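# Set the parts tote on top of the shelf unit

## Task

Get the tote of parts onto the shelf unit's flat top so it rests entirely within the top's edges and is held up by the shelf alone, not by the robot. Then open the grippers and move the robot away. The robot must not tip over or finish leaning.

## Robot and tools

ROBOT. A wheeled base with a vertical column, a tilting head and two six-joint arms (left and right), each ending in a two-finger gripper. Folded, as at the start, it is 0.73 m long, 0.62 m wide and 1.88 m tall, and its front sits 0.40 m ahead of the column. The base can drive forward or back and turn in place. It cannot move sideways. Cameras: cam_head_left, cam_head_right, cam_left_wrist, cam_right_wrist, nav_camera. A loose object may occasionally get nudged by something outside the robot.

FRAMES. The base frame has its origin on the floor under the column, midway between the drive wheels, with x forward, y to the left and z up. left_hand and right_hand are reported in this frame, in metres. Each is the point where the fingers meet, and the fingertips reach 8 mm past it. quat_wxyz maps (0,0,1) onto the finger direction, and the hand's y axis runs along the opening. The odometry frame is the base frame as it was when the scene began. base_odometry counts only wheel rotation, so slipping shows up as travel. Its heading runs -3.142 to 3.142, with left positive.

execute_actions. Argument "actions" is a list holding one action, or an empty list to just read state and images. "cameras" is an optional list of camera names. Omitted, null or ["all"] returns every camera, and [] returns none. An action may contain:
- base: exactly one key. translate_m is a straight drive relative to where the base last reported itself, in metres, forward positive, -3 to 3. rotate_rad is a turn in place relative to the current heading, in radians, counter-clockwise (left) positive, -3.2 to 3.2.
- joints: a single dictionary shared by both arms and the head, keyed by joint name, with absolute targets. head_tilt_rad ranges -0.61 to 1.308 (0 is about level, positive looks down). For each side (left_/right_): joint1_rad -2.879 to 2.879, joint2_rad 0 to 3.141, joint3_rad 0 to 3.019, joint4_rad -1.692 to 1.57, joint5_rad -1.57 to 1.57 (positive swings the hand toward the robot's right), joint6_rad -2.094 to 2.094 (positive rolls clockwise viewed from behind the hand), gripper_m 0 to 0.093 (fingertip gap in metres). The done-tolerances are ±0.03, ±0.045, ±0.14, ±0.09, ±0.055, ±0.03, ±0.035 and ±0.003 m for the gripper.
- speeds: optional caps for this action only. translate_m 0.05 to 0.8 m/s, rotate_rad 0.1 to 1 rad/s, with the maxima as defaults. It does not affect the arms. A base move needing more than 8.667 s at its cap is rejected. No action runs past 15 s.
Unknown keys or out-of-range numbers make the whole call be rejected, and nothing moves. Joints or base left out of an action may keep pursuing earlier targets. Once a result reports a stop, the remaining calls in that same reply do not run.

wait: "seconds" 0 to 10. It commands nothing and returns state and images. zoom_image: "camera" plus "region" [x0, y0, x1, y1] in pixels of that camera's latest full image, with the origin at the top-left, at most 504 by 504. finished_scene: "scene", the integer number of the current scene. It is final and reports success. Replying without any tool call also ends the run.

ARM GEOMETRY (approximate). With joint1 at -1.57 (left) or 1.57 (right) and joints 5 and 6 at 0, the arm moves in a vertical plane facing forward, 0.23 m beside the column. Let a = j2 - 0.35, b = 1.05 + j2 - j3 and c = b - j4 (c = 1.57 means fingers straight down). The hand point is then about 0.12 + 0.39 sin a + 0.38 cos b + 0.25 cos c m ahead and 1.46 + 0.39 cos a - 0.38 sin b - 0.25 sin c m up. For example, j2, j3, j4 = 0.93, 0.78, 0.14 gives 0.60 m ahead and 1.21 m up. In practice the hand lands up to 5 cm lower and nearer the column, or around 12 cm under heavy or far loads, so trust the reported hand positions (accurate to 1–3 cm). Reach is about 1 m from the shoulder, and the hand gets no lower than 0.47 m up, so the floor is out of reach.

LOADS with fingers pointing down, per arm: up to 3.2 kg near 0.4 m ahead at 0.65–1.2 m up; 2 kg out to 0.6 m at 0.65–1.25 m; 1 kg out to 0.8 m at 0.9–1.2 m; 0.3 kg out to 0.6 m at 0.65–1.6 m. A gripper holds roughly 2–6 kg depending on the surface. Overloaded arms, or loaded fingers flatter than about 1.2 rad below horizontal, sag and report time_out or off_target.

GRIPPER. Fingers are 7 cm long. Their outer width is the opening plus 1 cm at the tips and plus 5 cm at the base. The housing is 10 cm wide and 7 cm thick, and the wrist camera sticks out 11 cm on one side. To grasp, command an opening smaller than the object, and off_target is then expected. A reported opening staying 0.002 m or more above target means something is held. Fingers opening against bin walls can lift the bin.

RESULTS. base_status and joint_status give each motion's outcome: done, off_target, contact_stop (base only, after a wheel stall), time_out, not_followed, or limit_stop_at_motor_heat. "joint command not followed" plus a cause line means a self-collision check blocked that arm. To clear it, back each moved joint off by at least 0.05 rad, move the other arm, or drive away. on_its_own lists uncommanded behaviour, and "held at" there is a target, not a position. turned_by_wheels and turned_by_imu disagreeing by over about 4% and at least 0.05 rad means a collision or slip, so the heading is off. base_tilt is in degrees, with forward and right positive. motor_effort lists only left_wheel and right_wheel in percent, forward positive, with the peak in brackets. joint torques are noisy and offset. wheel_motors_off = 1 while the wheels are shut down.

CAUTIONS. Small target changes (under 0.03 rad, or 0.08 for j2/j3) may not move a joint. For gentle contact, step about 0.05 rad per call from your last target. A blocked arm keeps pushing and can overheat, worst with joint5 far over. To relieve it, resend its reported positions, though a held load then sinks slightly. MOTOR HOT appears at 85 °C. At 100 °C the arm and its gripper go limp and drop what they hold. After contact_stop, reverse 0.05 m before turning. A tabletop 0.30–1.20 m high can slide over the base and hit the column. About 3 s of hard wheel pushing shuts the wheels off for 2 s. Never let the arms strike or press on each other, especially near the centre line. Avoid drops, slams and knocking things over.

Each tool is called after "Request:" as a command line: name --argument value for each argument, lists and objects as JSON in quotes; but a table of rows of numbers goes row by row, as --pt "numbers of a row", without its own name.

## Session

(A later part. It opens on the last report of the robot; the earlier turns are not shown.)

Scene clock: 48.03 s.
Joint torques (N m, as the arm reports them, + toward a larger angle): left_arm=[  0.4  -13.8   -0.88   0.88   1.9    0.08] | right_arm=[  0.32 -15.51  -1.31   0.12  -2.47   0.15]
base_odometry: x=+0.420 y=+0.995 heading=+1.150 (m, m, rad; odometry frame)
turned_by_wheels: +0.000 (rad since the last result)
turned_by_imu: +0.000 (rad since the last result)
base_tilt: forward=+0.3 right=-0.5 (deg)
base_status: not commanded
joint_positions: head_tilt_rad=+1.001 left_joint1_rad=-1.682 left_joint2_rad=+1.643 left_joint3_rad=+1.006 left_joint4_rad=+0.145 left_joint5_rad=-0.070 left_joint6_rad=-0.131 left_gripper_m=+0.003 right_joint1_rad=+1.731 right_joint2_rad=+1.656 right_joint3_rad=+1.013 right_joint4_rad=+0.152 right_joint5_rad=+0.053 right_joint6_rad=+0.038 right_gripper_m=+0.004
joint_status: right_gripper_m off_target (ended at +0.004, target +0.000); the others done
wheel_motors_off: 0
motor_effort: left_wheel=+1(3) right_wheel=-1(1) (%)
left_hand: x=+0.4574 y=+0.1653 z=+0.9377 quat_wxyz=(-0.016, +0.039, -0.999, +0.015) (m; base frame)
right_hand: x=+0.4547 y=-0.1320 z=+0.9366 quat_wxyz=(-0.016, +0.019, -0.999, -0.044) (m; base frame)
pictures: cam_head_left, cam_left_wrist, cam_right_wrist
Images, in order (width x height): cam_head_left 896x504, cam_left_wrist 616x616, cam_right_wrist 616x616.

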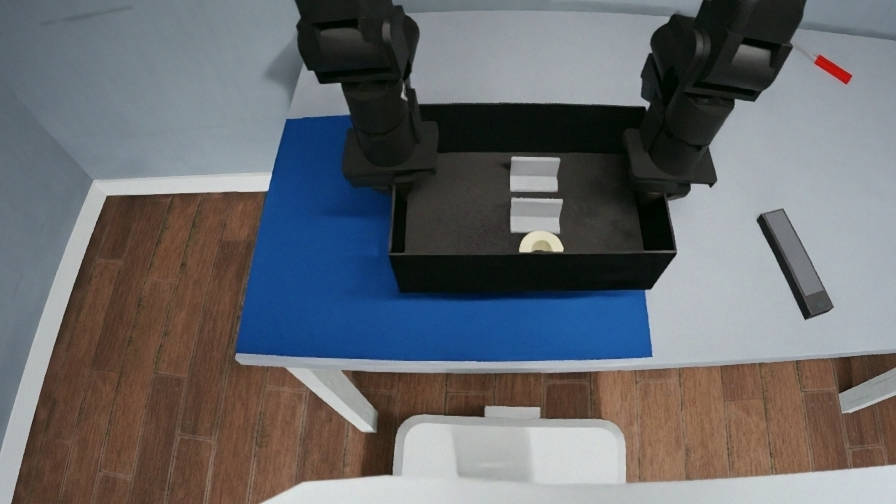

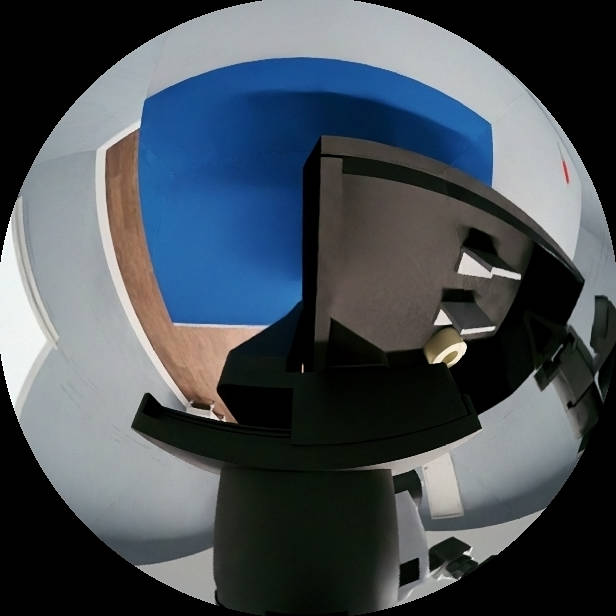

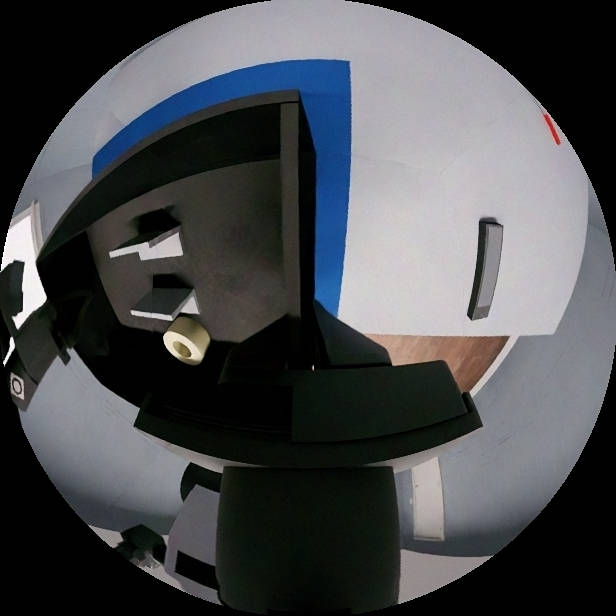

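Request:
execute_actions --actions '[{"base":{"translate_m":-1.0},"joints":{"head_tilt_rad":0.4,"left_joint5_rad":-0.08,"right_joint5_rad":0.08,"left_joint1_rad":-1.69,"right_joint1_rad":1.74}}]' --cameras '[]'

Request:
execute_actions --actions '[{"base":{"rotate_rad":3.19}}]' --cameras '["cam_head_left","nav_camera"]'

Scene clock: 56.63 s.
Joint torques (N m, as the arm reports them, + toward a larger angle): left_arm=[ -1.2  -14.39  -0.42   0.88   0.25   0.07] | right_arm=[  2.09 -15.43  -0.5    0.11  -0.55   0.07]
base_odometry: x=+0.011 y=+0.082 heading=+1.150 (m, m, rad; odometry frame)
turned_by_wheels: +0.000 (rad since the last result)
turned_by_imu: +0.004 (rad since the last result)
base_tilt: forward=+0.4 right=-0.4 (deg)
base_status: done
joint_positions: head_tilt_rad=+0.418 left_joint1_rad=-1.693 left_joint2_rad=+1.651 left_joint3_rad=+0.998 left_joint4_rad=+0.145 left_joint5_rad=-0.089 left_joint6_rad=-0.131 left_gripper_m=+0.003 right_joint1_rad=+1.737 right_joint2_rad=+1.657 right_joint3_rad=+0.999 right_joint4_rad=+0.152 right_joint5_rad=+0.095 right_joint6_rad=+0.047 right_gripper_m=+0.003
joint_status: all done
wheel_motors_off: 0
motor_effort: left_wheel=+0(50) right_wheel=-1(36) (%)
left_hand: x=+0.4485 y=+0.1619 z=+0.9360 quat_wxyz=(-0.009, +0.036, -0.999, +0.009) (m; base frame)
right_hand: x=+0.4459 y=-0.1360 z=+0.9366 quat_wxyz=(-0.010, +0.017, -0.999, -0.025) (m; base frame)
pictures: none
No camera images: the call's "cameras" was empty. Leave "cameras" out to get every camera's image.

Scene clock: 61.13 s.
Joint torques (N m, as the arm reports them, + toward a larger angle): left_arm=[ -1.21 -14.41  -0.65   0.87   0.26   0.07] | right_arm=[  2.1  -15.68  -0.72   0.13  -0.59   0.07]
base_odometry: x=+0.011 y=+0.082 heading=-1.944 (m, m, rad; odometry frame)
turned_by_wheels: +3.190 (rad since the last result)
turned_by_imu: +3.141 (rad since the last result)
base_tilt: forward=+0.5 right=-0.4 (deg)
base_status: done
joint_positions: head_tilt_rad=+0.418 left_joint1_rad=-1.693 left_joint2_rad=+1.651 left_joint3_rad=+1.001 left_joint4_rad=+0.145 left_joint5_rad=-0.089 left_joint6_rad=-0.131 left_gripper_m=+0.003 right_joint1_rad=+1.737 right_joint2_rad=+1.657 right_joint3_rad=+1.002 right_joint4_rad=+0.152 right_joint5_rad=+0.096 right_joint6_rad=+0.047 right_gripper_m=+0.003
joint_status: not commanded
wheel_motors_off: 0
motor_effort: left_wheel=-2(31) right_wheel=+0(40) (%)
left_hand: x=+0.4502 y=+0.1620 z=+0.9358 quat_wxyz=(-0.010, +0.036, -0.999, +0.009) (m; base frame)
right_hand: x=+0.4475 y=-0.1358 z=+0.9365 quat_wxyz=(-0.012, +0.017, -0.999, -0.025) (m; base frame)
pictures: cam_head_left, nav_camera
Images, in order (width x height): cam_head_left 896x504, nav_camera 896x504.

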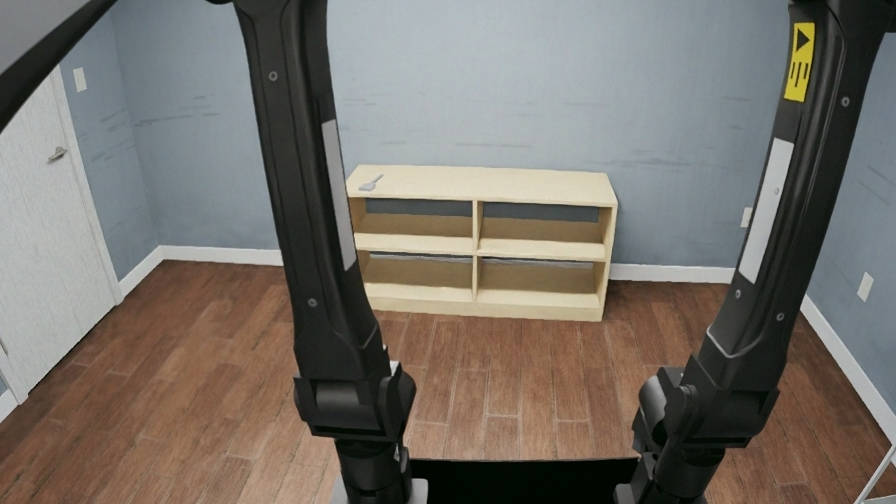

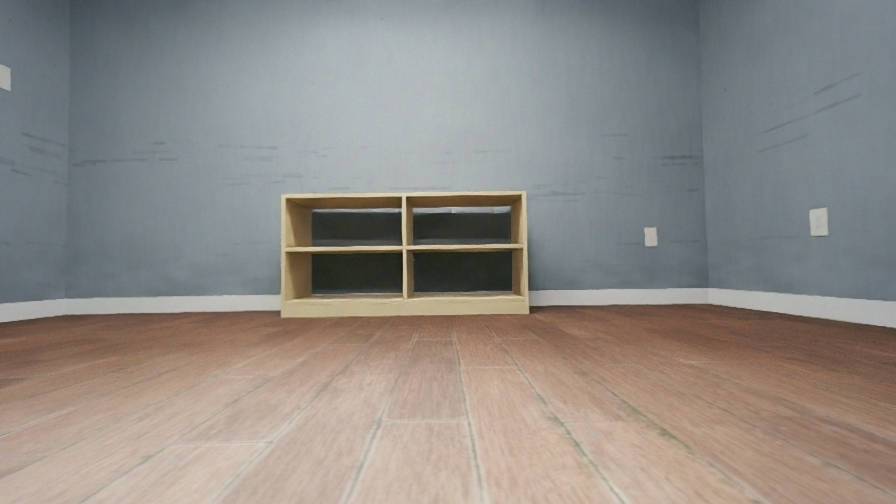

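Request:
execute_actions --actions '[{"base":{"translate_m":1.5},"joints":{"head_tilt_rad":0.9}}]' --cameras '["cam_head_left","nav_camera","cam_right_wrist"]'

Scene clock: 72.27 s.
Joint torques (N m, as the arm reports them, + toward a larger angle): left_arm=[ -1.31 -14.5   -0.84   0.9    0.26   0.08] | right_arm=[  1.91 -15.4   -0.81   0.13  -0.62   0.06]
base_odometry: x=-0.536 y=-1.315 heading=-1.944 (m, m, rad; odometry frame)
turned_by_wheels: +0.000 (rad since the last result)
turned_by_imu: -0.009 (rad since the last result)
base_tilt: forward=+0.3 right=-0.4 (deg)
base_status: done
joint_positions: head_tilt_rad=+0.901 left_joint1_rad=-1.693 left_joint2_rad=+1.652 left_joint3_rad=+1.004 left_joint4_rad=+0.145 left_joint5_rad=-0.089 left_joint6_rad=-0.131 left_gripper_m=+0.003 right_joint1_rad=+1.737 right_joint2_rad=+1.658 right_joint3_rad=+1.004 right_joint4_rad=+0.152 right_joint5_rad=+0.097 right_joint6_rad=+0.047 right_gripper_m=+0.003
joint_status: all done
wheel_motors_off: 0
motor_effort: left_wheel=-1(54) right_wheel=+1(49) (%)
left_hand: x=+0.4514 y=+0.1619 z=+0.9355 quat_wxyz=(-0.011, +0.036, -0.999, +0.010) (m; base frame)
right_hand: x=+0.4485 y=-0.1358 z=+0.9363 quat_wxyz=(-0.012, +0.017, -0.999, -0.024) (m; base frame)
pictures: cam_head_left, cam_right_wrist, nav_camera
Images, in order (width x height): cam_head_left 896x504, cam_right_wrist 616x616, nav_camera 896x504.

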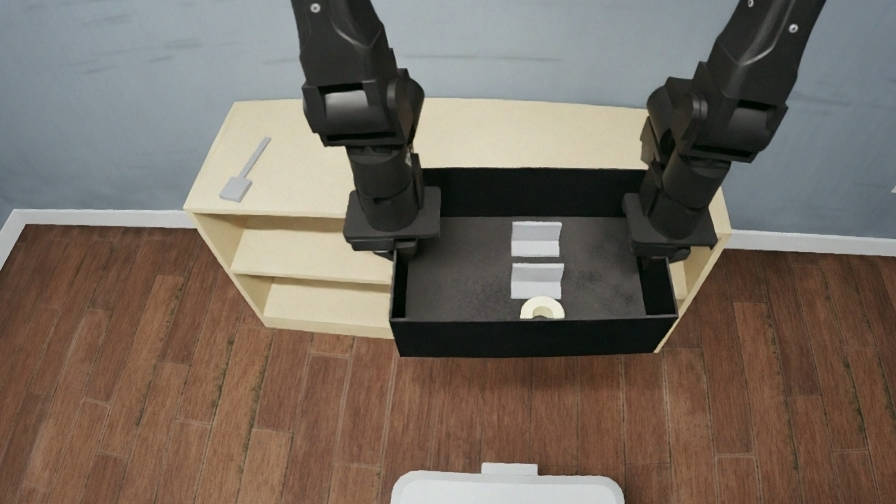

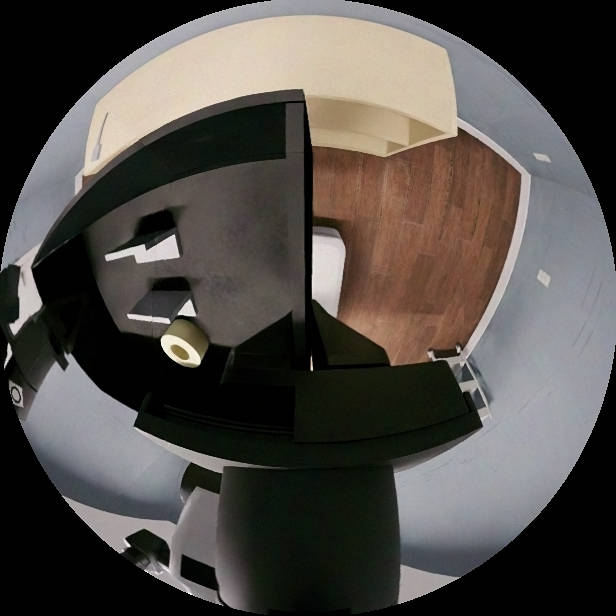

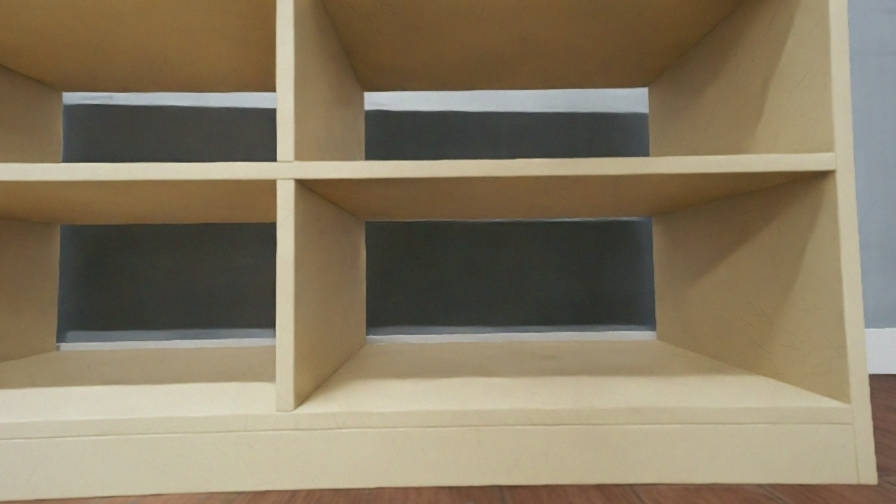

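Request:
execute_actions --actions '[{"base":{"translate_m":0.36},"joints":{"left_joint1_rad":-1.652,"left_joint2_rad":2.15,"left_joint3_rad":1.84,"left_joint4_rad":-0.21,"left_joint5_rad":-0.055,"right_joint1_rad":1.682,"right_joint2_rad":2.15,"right_joint3_rad":1.84,"right_joint4_rad":-0.21,"right_joint5_rad":0.05}}]' --cameras '["cam_head_left","cam_left_wrist","cam_right_wrist"]'

Scene clock: 81.63 s.
Joint torques (N m, as the arm reports them, + toward a larger angle): left_arm=[ -1.17 -18.37   1.84   0.41   0.32  -0.14] | right_arm=[  1.52 -19.21   1.91  -0.06  -0.44   0.19]
base_odometry: x=-0.667 y=-1.650 heading=-1.944 (m, m, rad; odometry frame)
turned_by_wheels: +0.000 (rad since the last result)
turned_by_imu: -0.003 (rad since the last result)
base_tilt: forward=+0.4 right=-0.4 (deg)
base_status: done
joint_positions: head_tilt_rad=+0.902 left_joint1_rad=-1.657 left_joint2_rad=+2.152 left_joint3_rad=+1.841 left_joint4_rad=-0.206 left_joint5_rad=-0.065 left_joint6_rad=-0.112 left_gripper_m=+0.002 right_joint1_rad=+1.686 right_joint2_rad=+2.154 right_joint3_rad=+1.837 right_joint4_rad=-0.203 right_joint5_rad=+0.062 right_joint6_rad=+0.033 right_gripper_m=+0.003
joint_status: all done
wheel_motors_off: 0
motor_effort: left_wheel=+3(37) right_wheel=+0(36) (%)
left_hand: x=+0.5790 y=+0.1615 z=+0.7496 quat_wxyz=(-0.004, +0.035, -0.999, +0.005) (m; base frame)
right_hand: x=+0.5747 y=-0.1369 z=+0.7502 quat_wxyz=(-0.002, +0.012, -1.000, -0.019) (m; base frame)
pictures: cam_head_left, cam_left_wrist, cam_right_wrist
Images, in order (width x height): cam_head_left 896x504, cam_left_wrist 616x616, cam_right_wrist 616x616.

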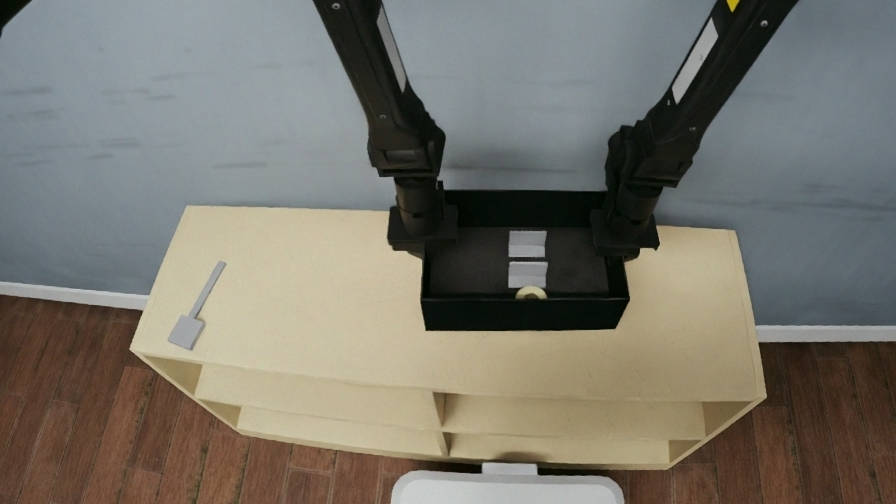

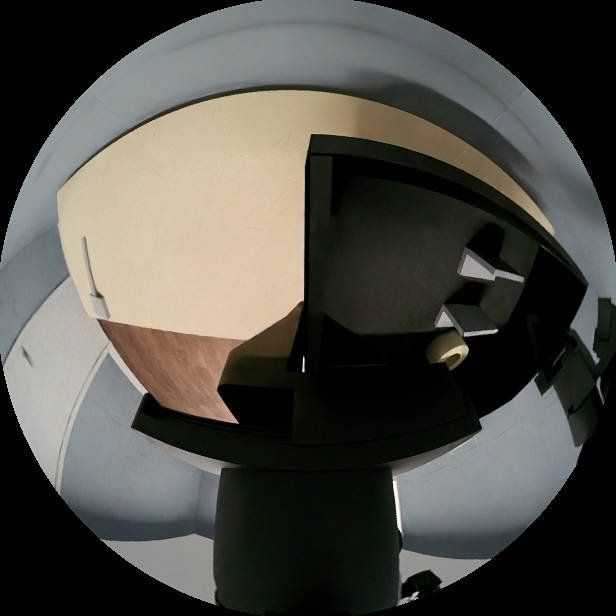

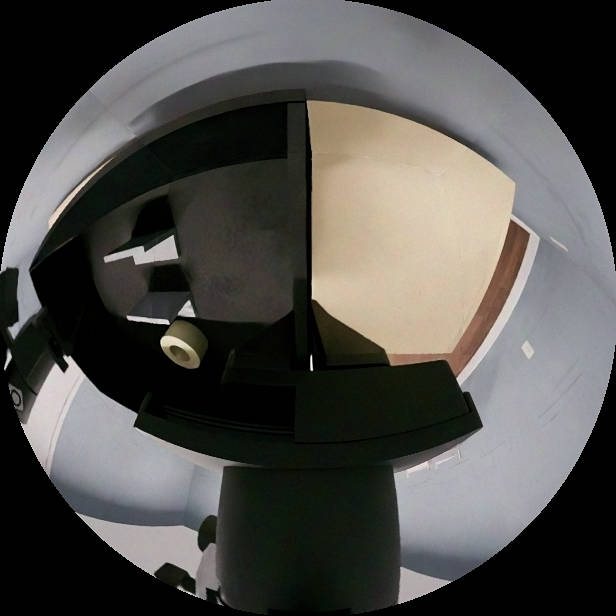

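Request:
execute_actions --actions '[{"joints":{"left_joint1_rad":-1.648,"left_joint2_rad":2.325,"left_joint3_rad":2.075,"left_joint4_rad":-0.27,"right_joint1_rad":1.675,"right_joint2_rad":2.325,"right_joint3_rad":2.075,"right_joint4_rad":-0.27}}]' --cameras '["cam_head_left","cam_left_wrist"]'

Scene clock: 87.10 s.
Joint torques (N m, as the arm reports them, + toward a larger angle): left_arm=[ -1.34 -19.32   3.17   0.2    0.29  -0.12] | right_arm=[  1.58 -20.44   3.19  -0.13  -0.45   0.18]
base_odometry: x=-0.667 y=-1.650 heading=-1.944 (m, m, rad; odometry frame)
turned_by_wheels: +0.000 (rad since the last result)
turned_by_imu: -0.001 (rad since the last result)
base_tilt: forward=+0.4 right=-0.4 (deg)
base_status: not commanded
joint_positions: head_tilt_rad=+0.902 left_joint1_rad=-1.653 left_joint2_rad=+2.350 left_joint3_rad=+2.059 left_joint4_rad=-0.262 left_joint5_rad=-0.065 left_joint6_rad=-0.114 left_gripper_m=+0.002 right_joint1_rad=+1.680 right_joint2_rad=+2.353 right_joint3_rad=+2.059 right_joint4_rad=-0.265 right_joint5_rad=+0.062 right_joint6_rad=+0.034 right_gripper_m=+0.003
joint_status: all done
wheel_motors_off: 0
motor_effort: left_wheel=-1(2) right_wheel=+1(1) (%)
left_hand: x=+0.5524 y=+0.1608 z=+0.6794 quat_wxyz=(+0.014, +0.035, -0.999, +0.002) (m; base frame)
right_hand: x=+0.5486 y=-0.1370 z=+0.6801 quat_wxyz=(+0.017, +0.012, -1.000, -0.015) (m; base frame)
pictures: cam_head_left, cam_left_wrist
Images, in order (width x height): cam_head_left 896x504, cam_left_wrist 616x616.

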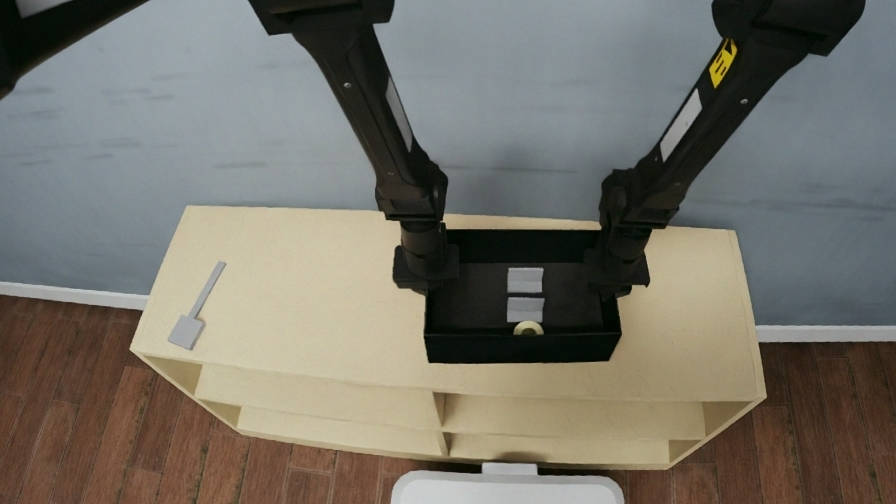

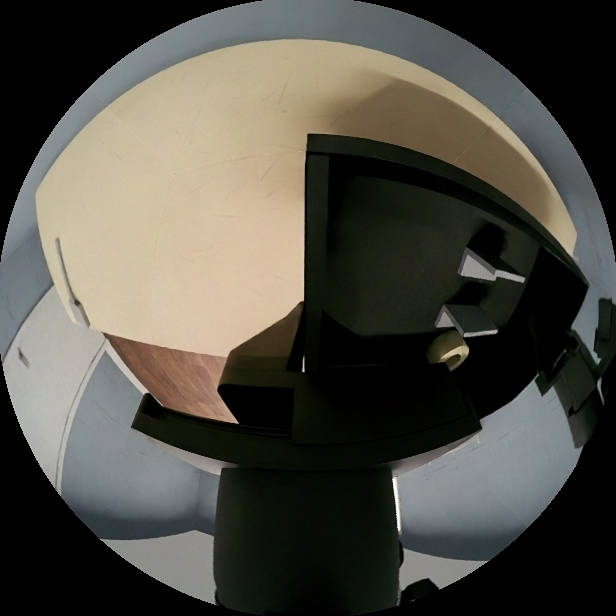

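Request:
execute_actions --actions '[{"joints":{"left_joint2_rad":2.47,"left_joint3_rad":2.33,"left_joint4_rad":-0.37,"right_joint2_rad":2.47,"right_joint3_rad":2.33,"right_joint4_rad":-0.37}}]' --cameras '["cam_head_left","cam_left_wrist"]'

Scene clock: 91.40 s.
Joint torques (N m, as the arm reports them, + toward a larger angle): left_arm=[ -1.75 -18.09   4.29   0.03   0.08  -0.16] | right_arm=[  1.95 -17.57   4.41   0.06  -0.55   0.19]
base_odometry: x=-0.667 y=-1.650 heading=-1.944 (m, m, rad; odometry frame)
turned_by_wheels: +0.000 (rad since the last result)
turned_by_imu: -0.001 (rad since the last result)
base_tilt: forward=+0.4 right=-0.4 (deg)
base_status: not commanded
joint_positions: head_tilt_rad=+0.902 left_joint1_rad=-1.647 left_joint2_rad=+2.475 left_joint3_rad=+2.313 left_joint4_rad=-0.357 left_joint5_rad=-0.059 left_joint6_rad=-0.110 left_gripper_m=+0.002 right_joint1_rad=+1.677 right_joint2_rad=+2.472 right_joint3_rad=+2.309 right_joint4_rad=-0.372 right_joint5_rad=+0.065 right_joint6_rad=+0.035 right_gripper_m=+0.003
joint_status: all done
wheel_motors_off: 0
motor_effort: left_wheel=+0(6) right_wheel=+1(4) (%)
left_hand: x=+0.5856 y=+0.1620 z=+0.6513 quat_wxyz=(-0.003, +0.036, -0.999, +0.004) (m; base frame)
right_hand: x=+0.5809 y=-0.1359 z=+0.6541 quat_wxyz=(+0.005, +0.010, -1.000, -0.013) (m; base frame)
pictures: cam_head_left, cam_left_wrist
Images, in order (width x height): cam_head_left 896x504, cam_left_wrist 616x616.

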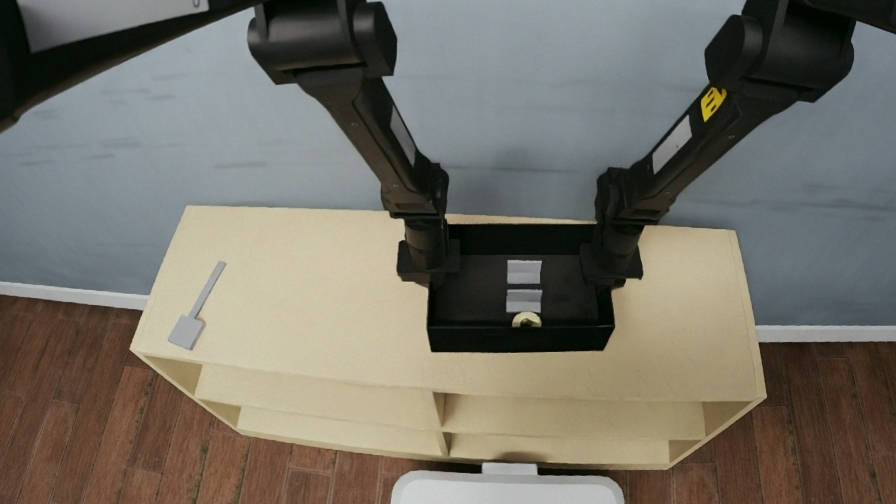

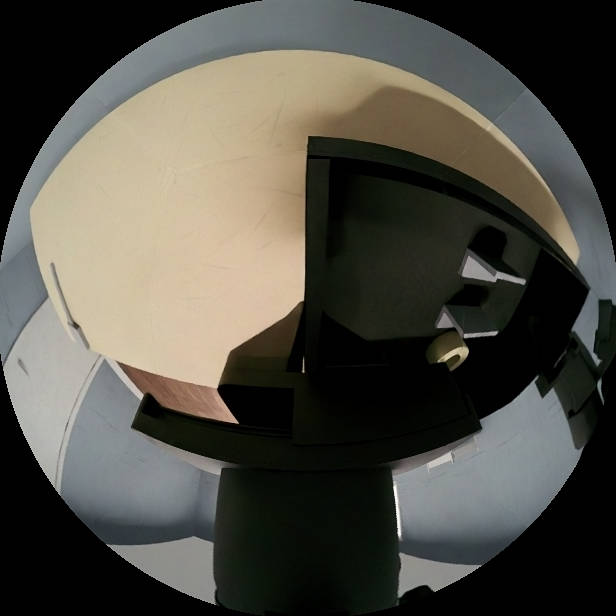

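Seems touching (right arm unloaded).

Request:
execute_actions --actions '[{"joints":{"left_gripper_m":0.06,"right_gripper_m":0.06}}]' --cameras '["cam_left_wrist"]'

Request:
execute_actions --actions '[{"joints":{"left_joint2_rad":2.0,"left_joint3_rad":1.7,"left_joint4_rad":-0.21,"right_joint2_rad":2.0,"right_joint3_rad":1.7,"right_joint4_rad":-0.21}}]' --cameras '[]'

Request:
execute_actions --actions '[{"base":{"translate_m":-0.5}}]' --cameras '["cam_head_left"]'

Scene clock: 97.33 s.
Joint torques (N m, as the arm reports them, + toward a larger angle): left_arm=[ -1.71 -18.36   4.27   0.06   0.02  -0.06] | right_arm=[  1.82 -18.82   4.42   0.18  -0.18   0.04]
base_odometry: x=-0.667 y=-1.650 heading=-1.944 (m, m, rad; odometry frame)
turned_by_wheels: +0.000 (rad since the last result)
turned_by_imu: -0.001 (rad since the last result)
base_tilt: forward=+0.4 right=-0.3 (deg)
base_status: not commanded
joint_positions: head_tilt_rad=+0.902 left_joint1_rad=-1.647 left_joint2_rad=+2.475 left_joint3_rad=+2.313 left_joint4_rad=-0.357 left_joint5_rad=-0.058 left_joint6_rad=-0.119 left_gripper_m=+0.060 right_joint1_rad=+1.677 right_joint2_rad=+2.472 right_joint3_rad=+2.311 right_joint4_rad=-0.372 right_joint5_rad=+0.054 right_joint6_rad=+0.052 right_gripper_m=+0.060
joint_status: all done
wheel_motors_off: 0
motor_effort: left_wheel=-2(0) right_wheel=+2(1) (%)
left_hand: x=+0.5856 y=+0.1618 z=+0.6513 quat_wxyz=(-0.003, +0.041, -0.999, +0.004) (m; base frame)
right_hand: x=+0.5817 y=-0.1342 z=+0.6544 quat_wxyz=(+0.004, +0.001, -1.000, -0.019) (m; base frame)
pictures: cam_left_wrist
Images, in order (width x height): cam_left_wrist 616x616.

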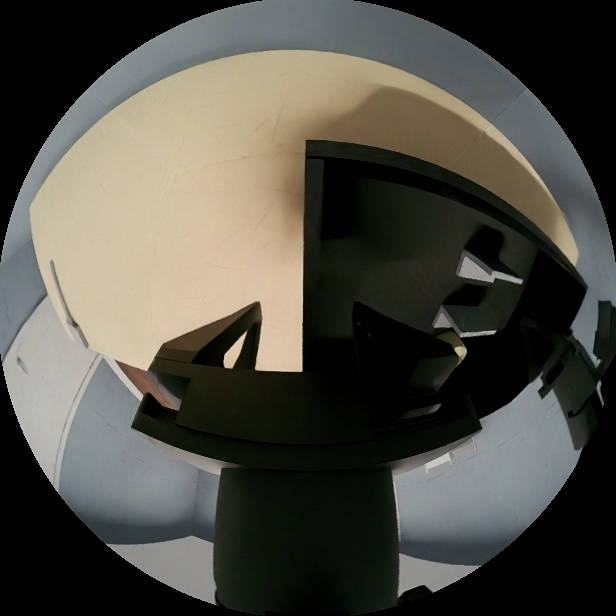

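Scene clock: 98.93 s.
Joint torques (N m, as the arm reports them, + toward a larger angle): left_arm=[ -1.34 -19.14   2.18   0.86   0.02  -0.05] | right_arm=[  1.29 -19.46   2.64   0.21  -0.18   0.02]
base_odometry: x=-0.667 y=-1.650 heading=-1.944 (m, m, rad; odometry frame)
turned_by_wheels: +0.000 (rad since the last result)
turned_by_imu: +0.000 (rad since the last result)
base_tilt: forward=+0.3 right=-0.4 (deg)
base_status: not commanded
joint_positions: head_tilt_rad=+0.902 left_joint1_rad=-1.647 left_joint2_rad=+2.008 left_joint3_rad=+1.696 left_joint4_rad=-0.215 left_joint5_rad=-0.058 left_joint6_rad=-0.119 left_gripper_m=+0.060 right_joint1_rad=+1.677 right_joint2_rad=+2.006 right_joint3_rad=+1.692 right_joint4_rad=-0.209 right_joint5_rad=+0.054 right_joint6_rad=+0.052 right_gripper_m=+0.060
joint_status: all done
wheel_motors_off: 0
motor_effort: left_wheel=+1(2) right_wheel=-1(1) (%)
left_hand: x=+0.5856 y=+0.1719 z=+0.8038 quat_wxyz=(+0.001, +0.040, -0.999, +0.004) (m; base frame)
right_hand: x=+0.5852 y=-0.1480 z=+0.8060 quat_wxyz=(-0.001, +0.000, -1.000, -0.019) (m; base frame)
pictures: none
No camera images: the call's "cameras" was empty. Leave "cameras" out to get every camera's image.

Scene clock: 101.37 s.
Joint torques (N m, as the arm reports them, + toward a larger angle): left_arm=[ -1.37 -18.96   2.29   0.86   0.01  -0.06] | right_arm=[  1.18 -19.83   2.45   0.07  -0.17   0.02]
base_odometry: x=-0.485 y=-1.184 heading=-1.943 (m, m, rad; odometry frame)
turned_by_wheels: +0.000 (rad since the last result)
turned_by_imu: +0.002 (rad since the last result)
base_tilt: forward=+0.4 right=-0.4 (deg)
base_status: done
joint_positions: head_tilt_rad=+0.902 left_joint1_rad=-1.647 left_joint2_rad=+2.005 left_joint3_rad=+1.695 left_joint4_rad=-0.215 left_joint5_rad=-0.058 left_joint6_rad=-0.120 left_gripper_m=+0.060 right_joint1_rad=+1.677 right_joint2_rad=+2.005 right_joint3_rad=+1.693 right_joint4_rad=-0.209 right_joint5_rad=+0.054 right_joint6_rad=+0.052 right_gripper_m=+0.060
joint_status: not commanded
wheel_motors_off: 0
motor_effort: left_wheel=-2(42) right_wheel=+0(34) (%)
left_hand: x=+0.5866 y=+0.1719 z=+0.8048 quat_wxyz=(+0.001, +0.041, -0.999, +0.004) (m; base frame)
right_hand: x=+0.5859 y=-0.1479 z=+0.8063 quat_wxyz=(-0.001, +0.000, -1.000, -0.019) (m; base frame)
pictures: cam_head_left
Images, in order (width x height): cam_head_left 896x504.

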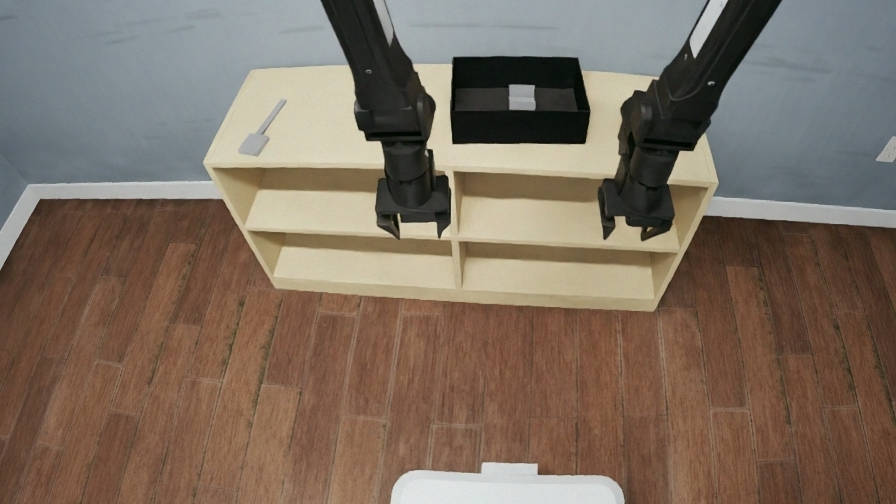

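Request:
finished_scene --scene 1

The scene is finished: the task was done.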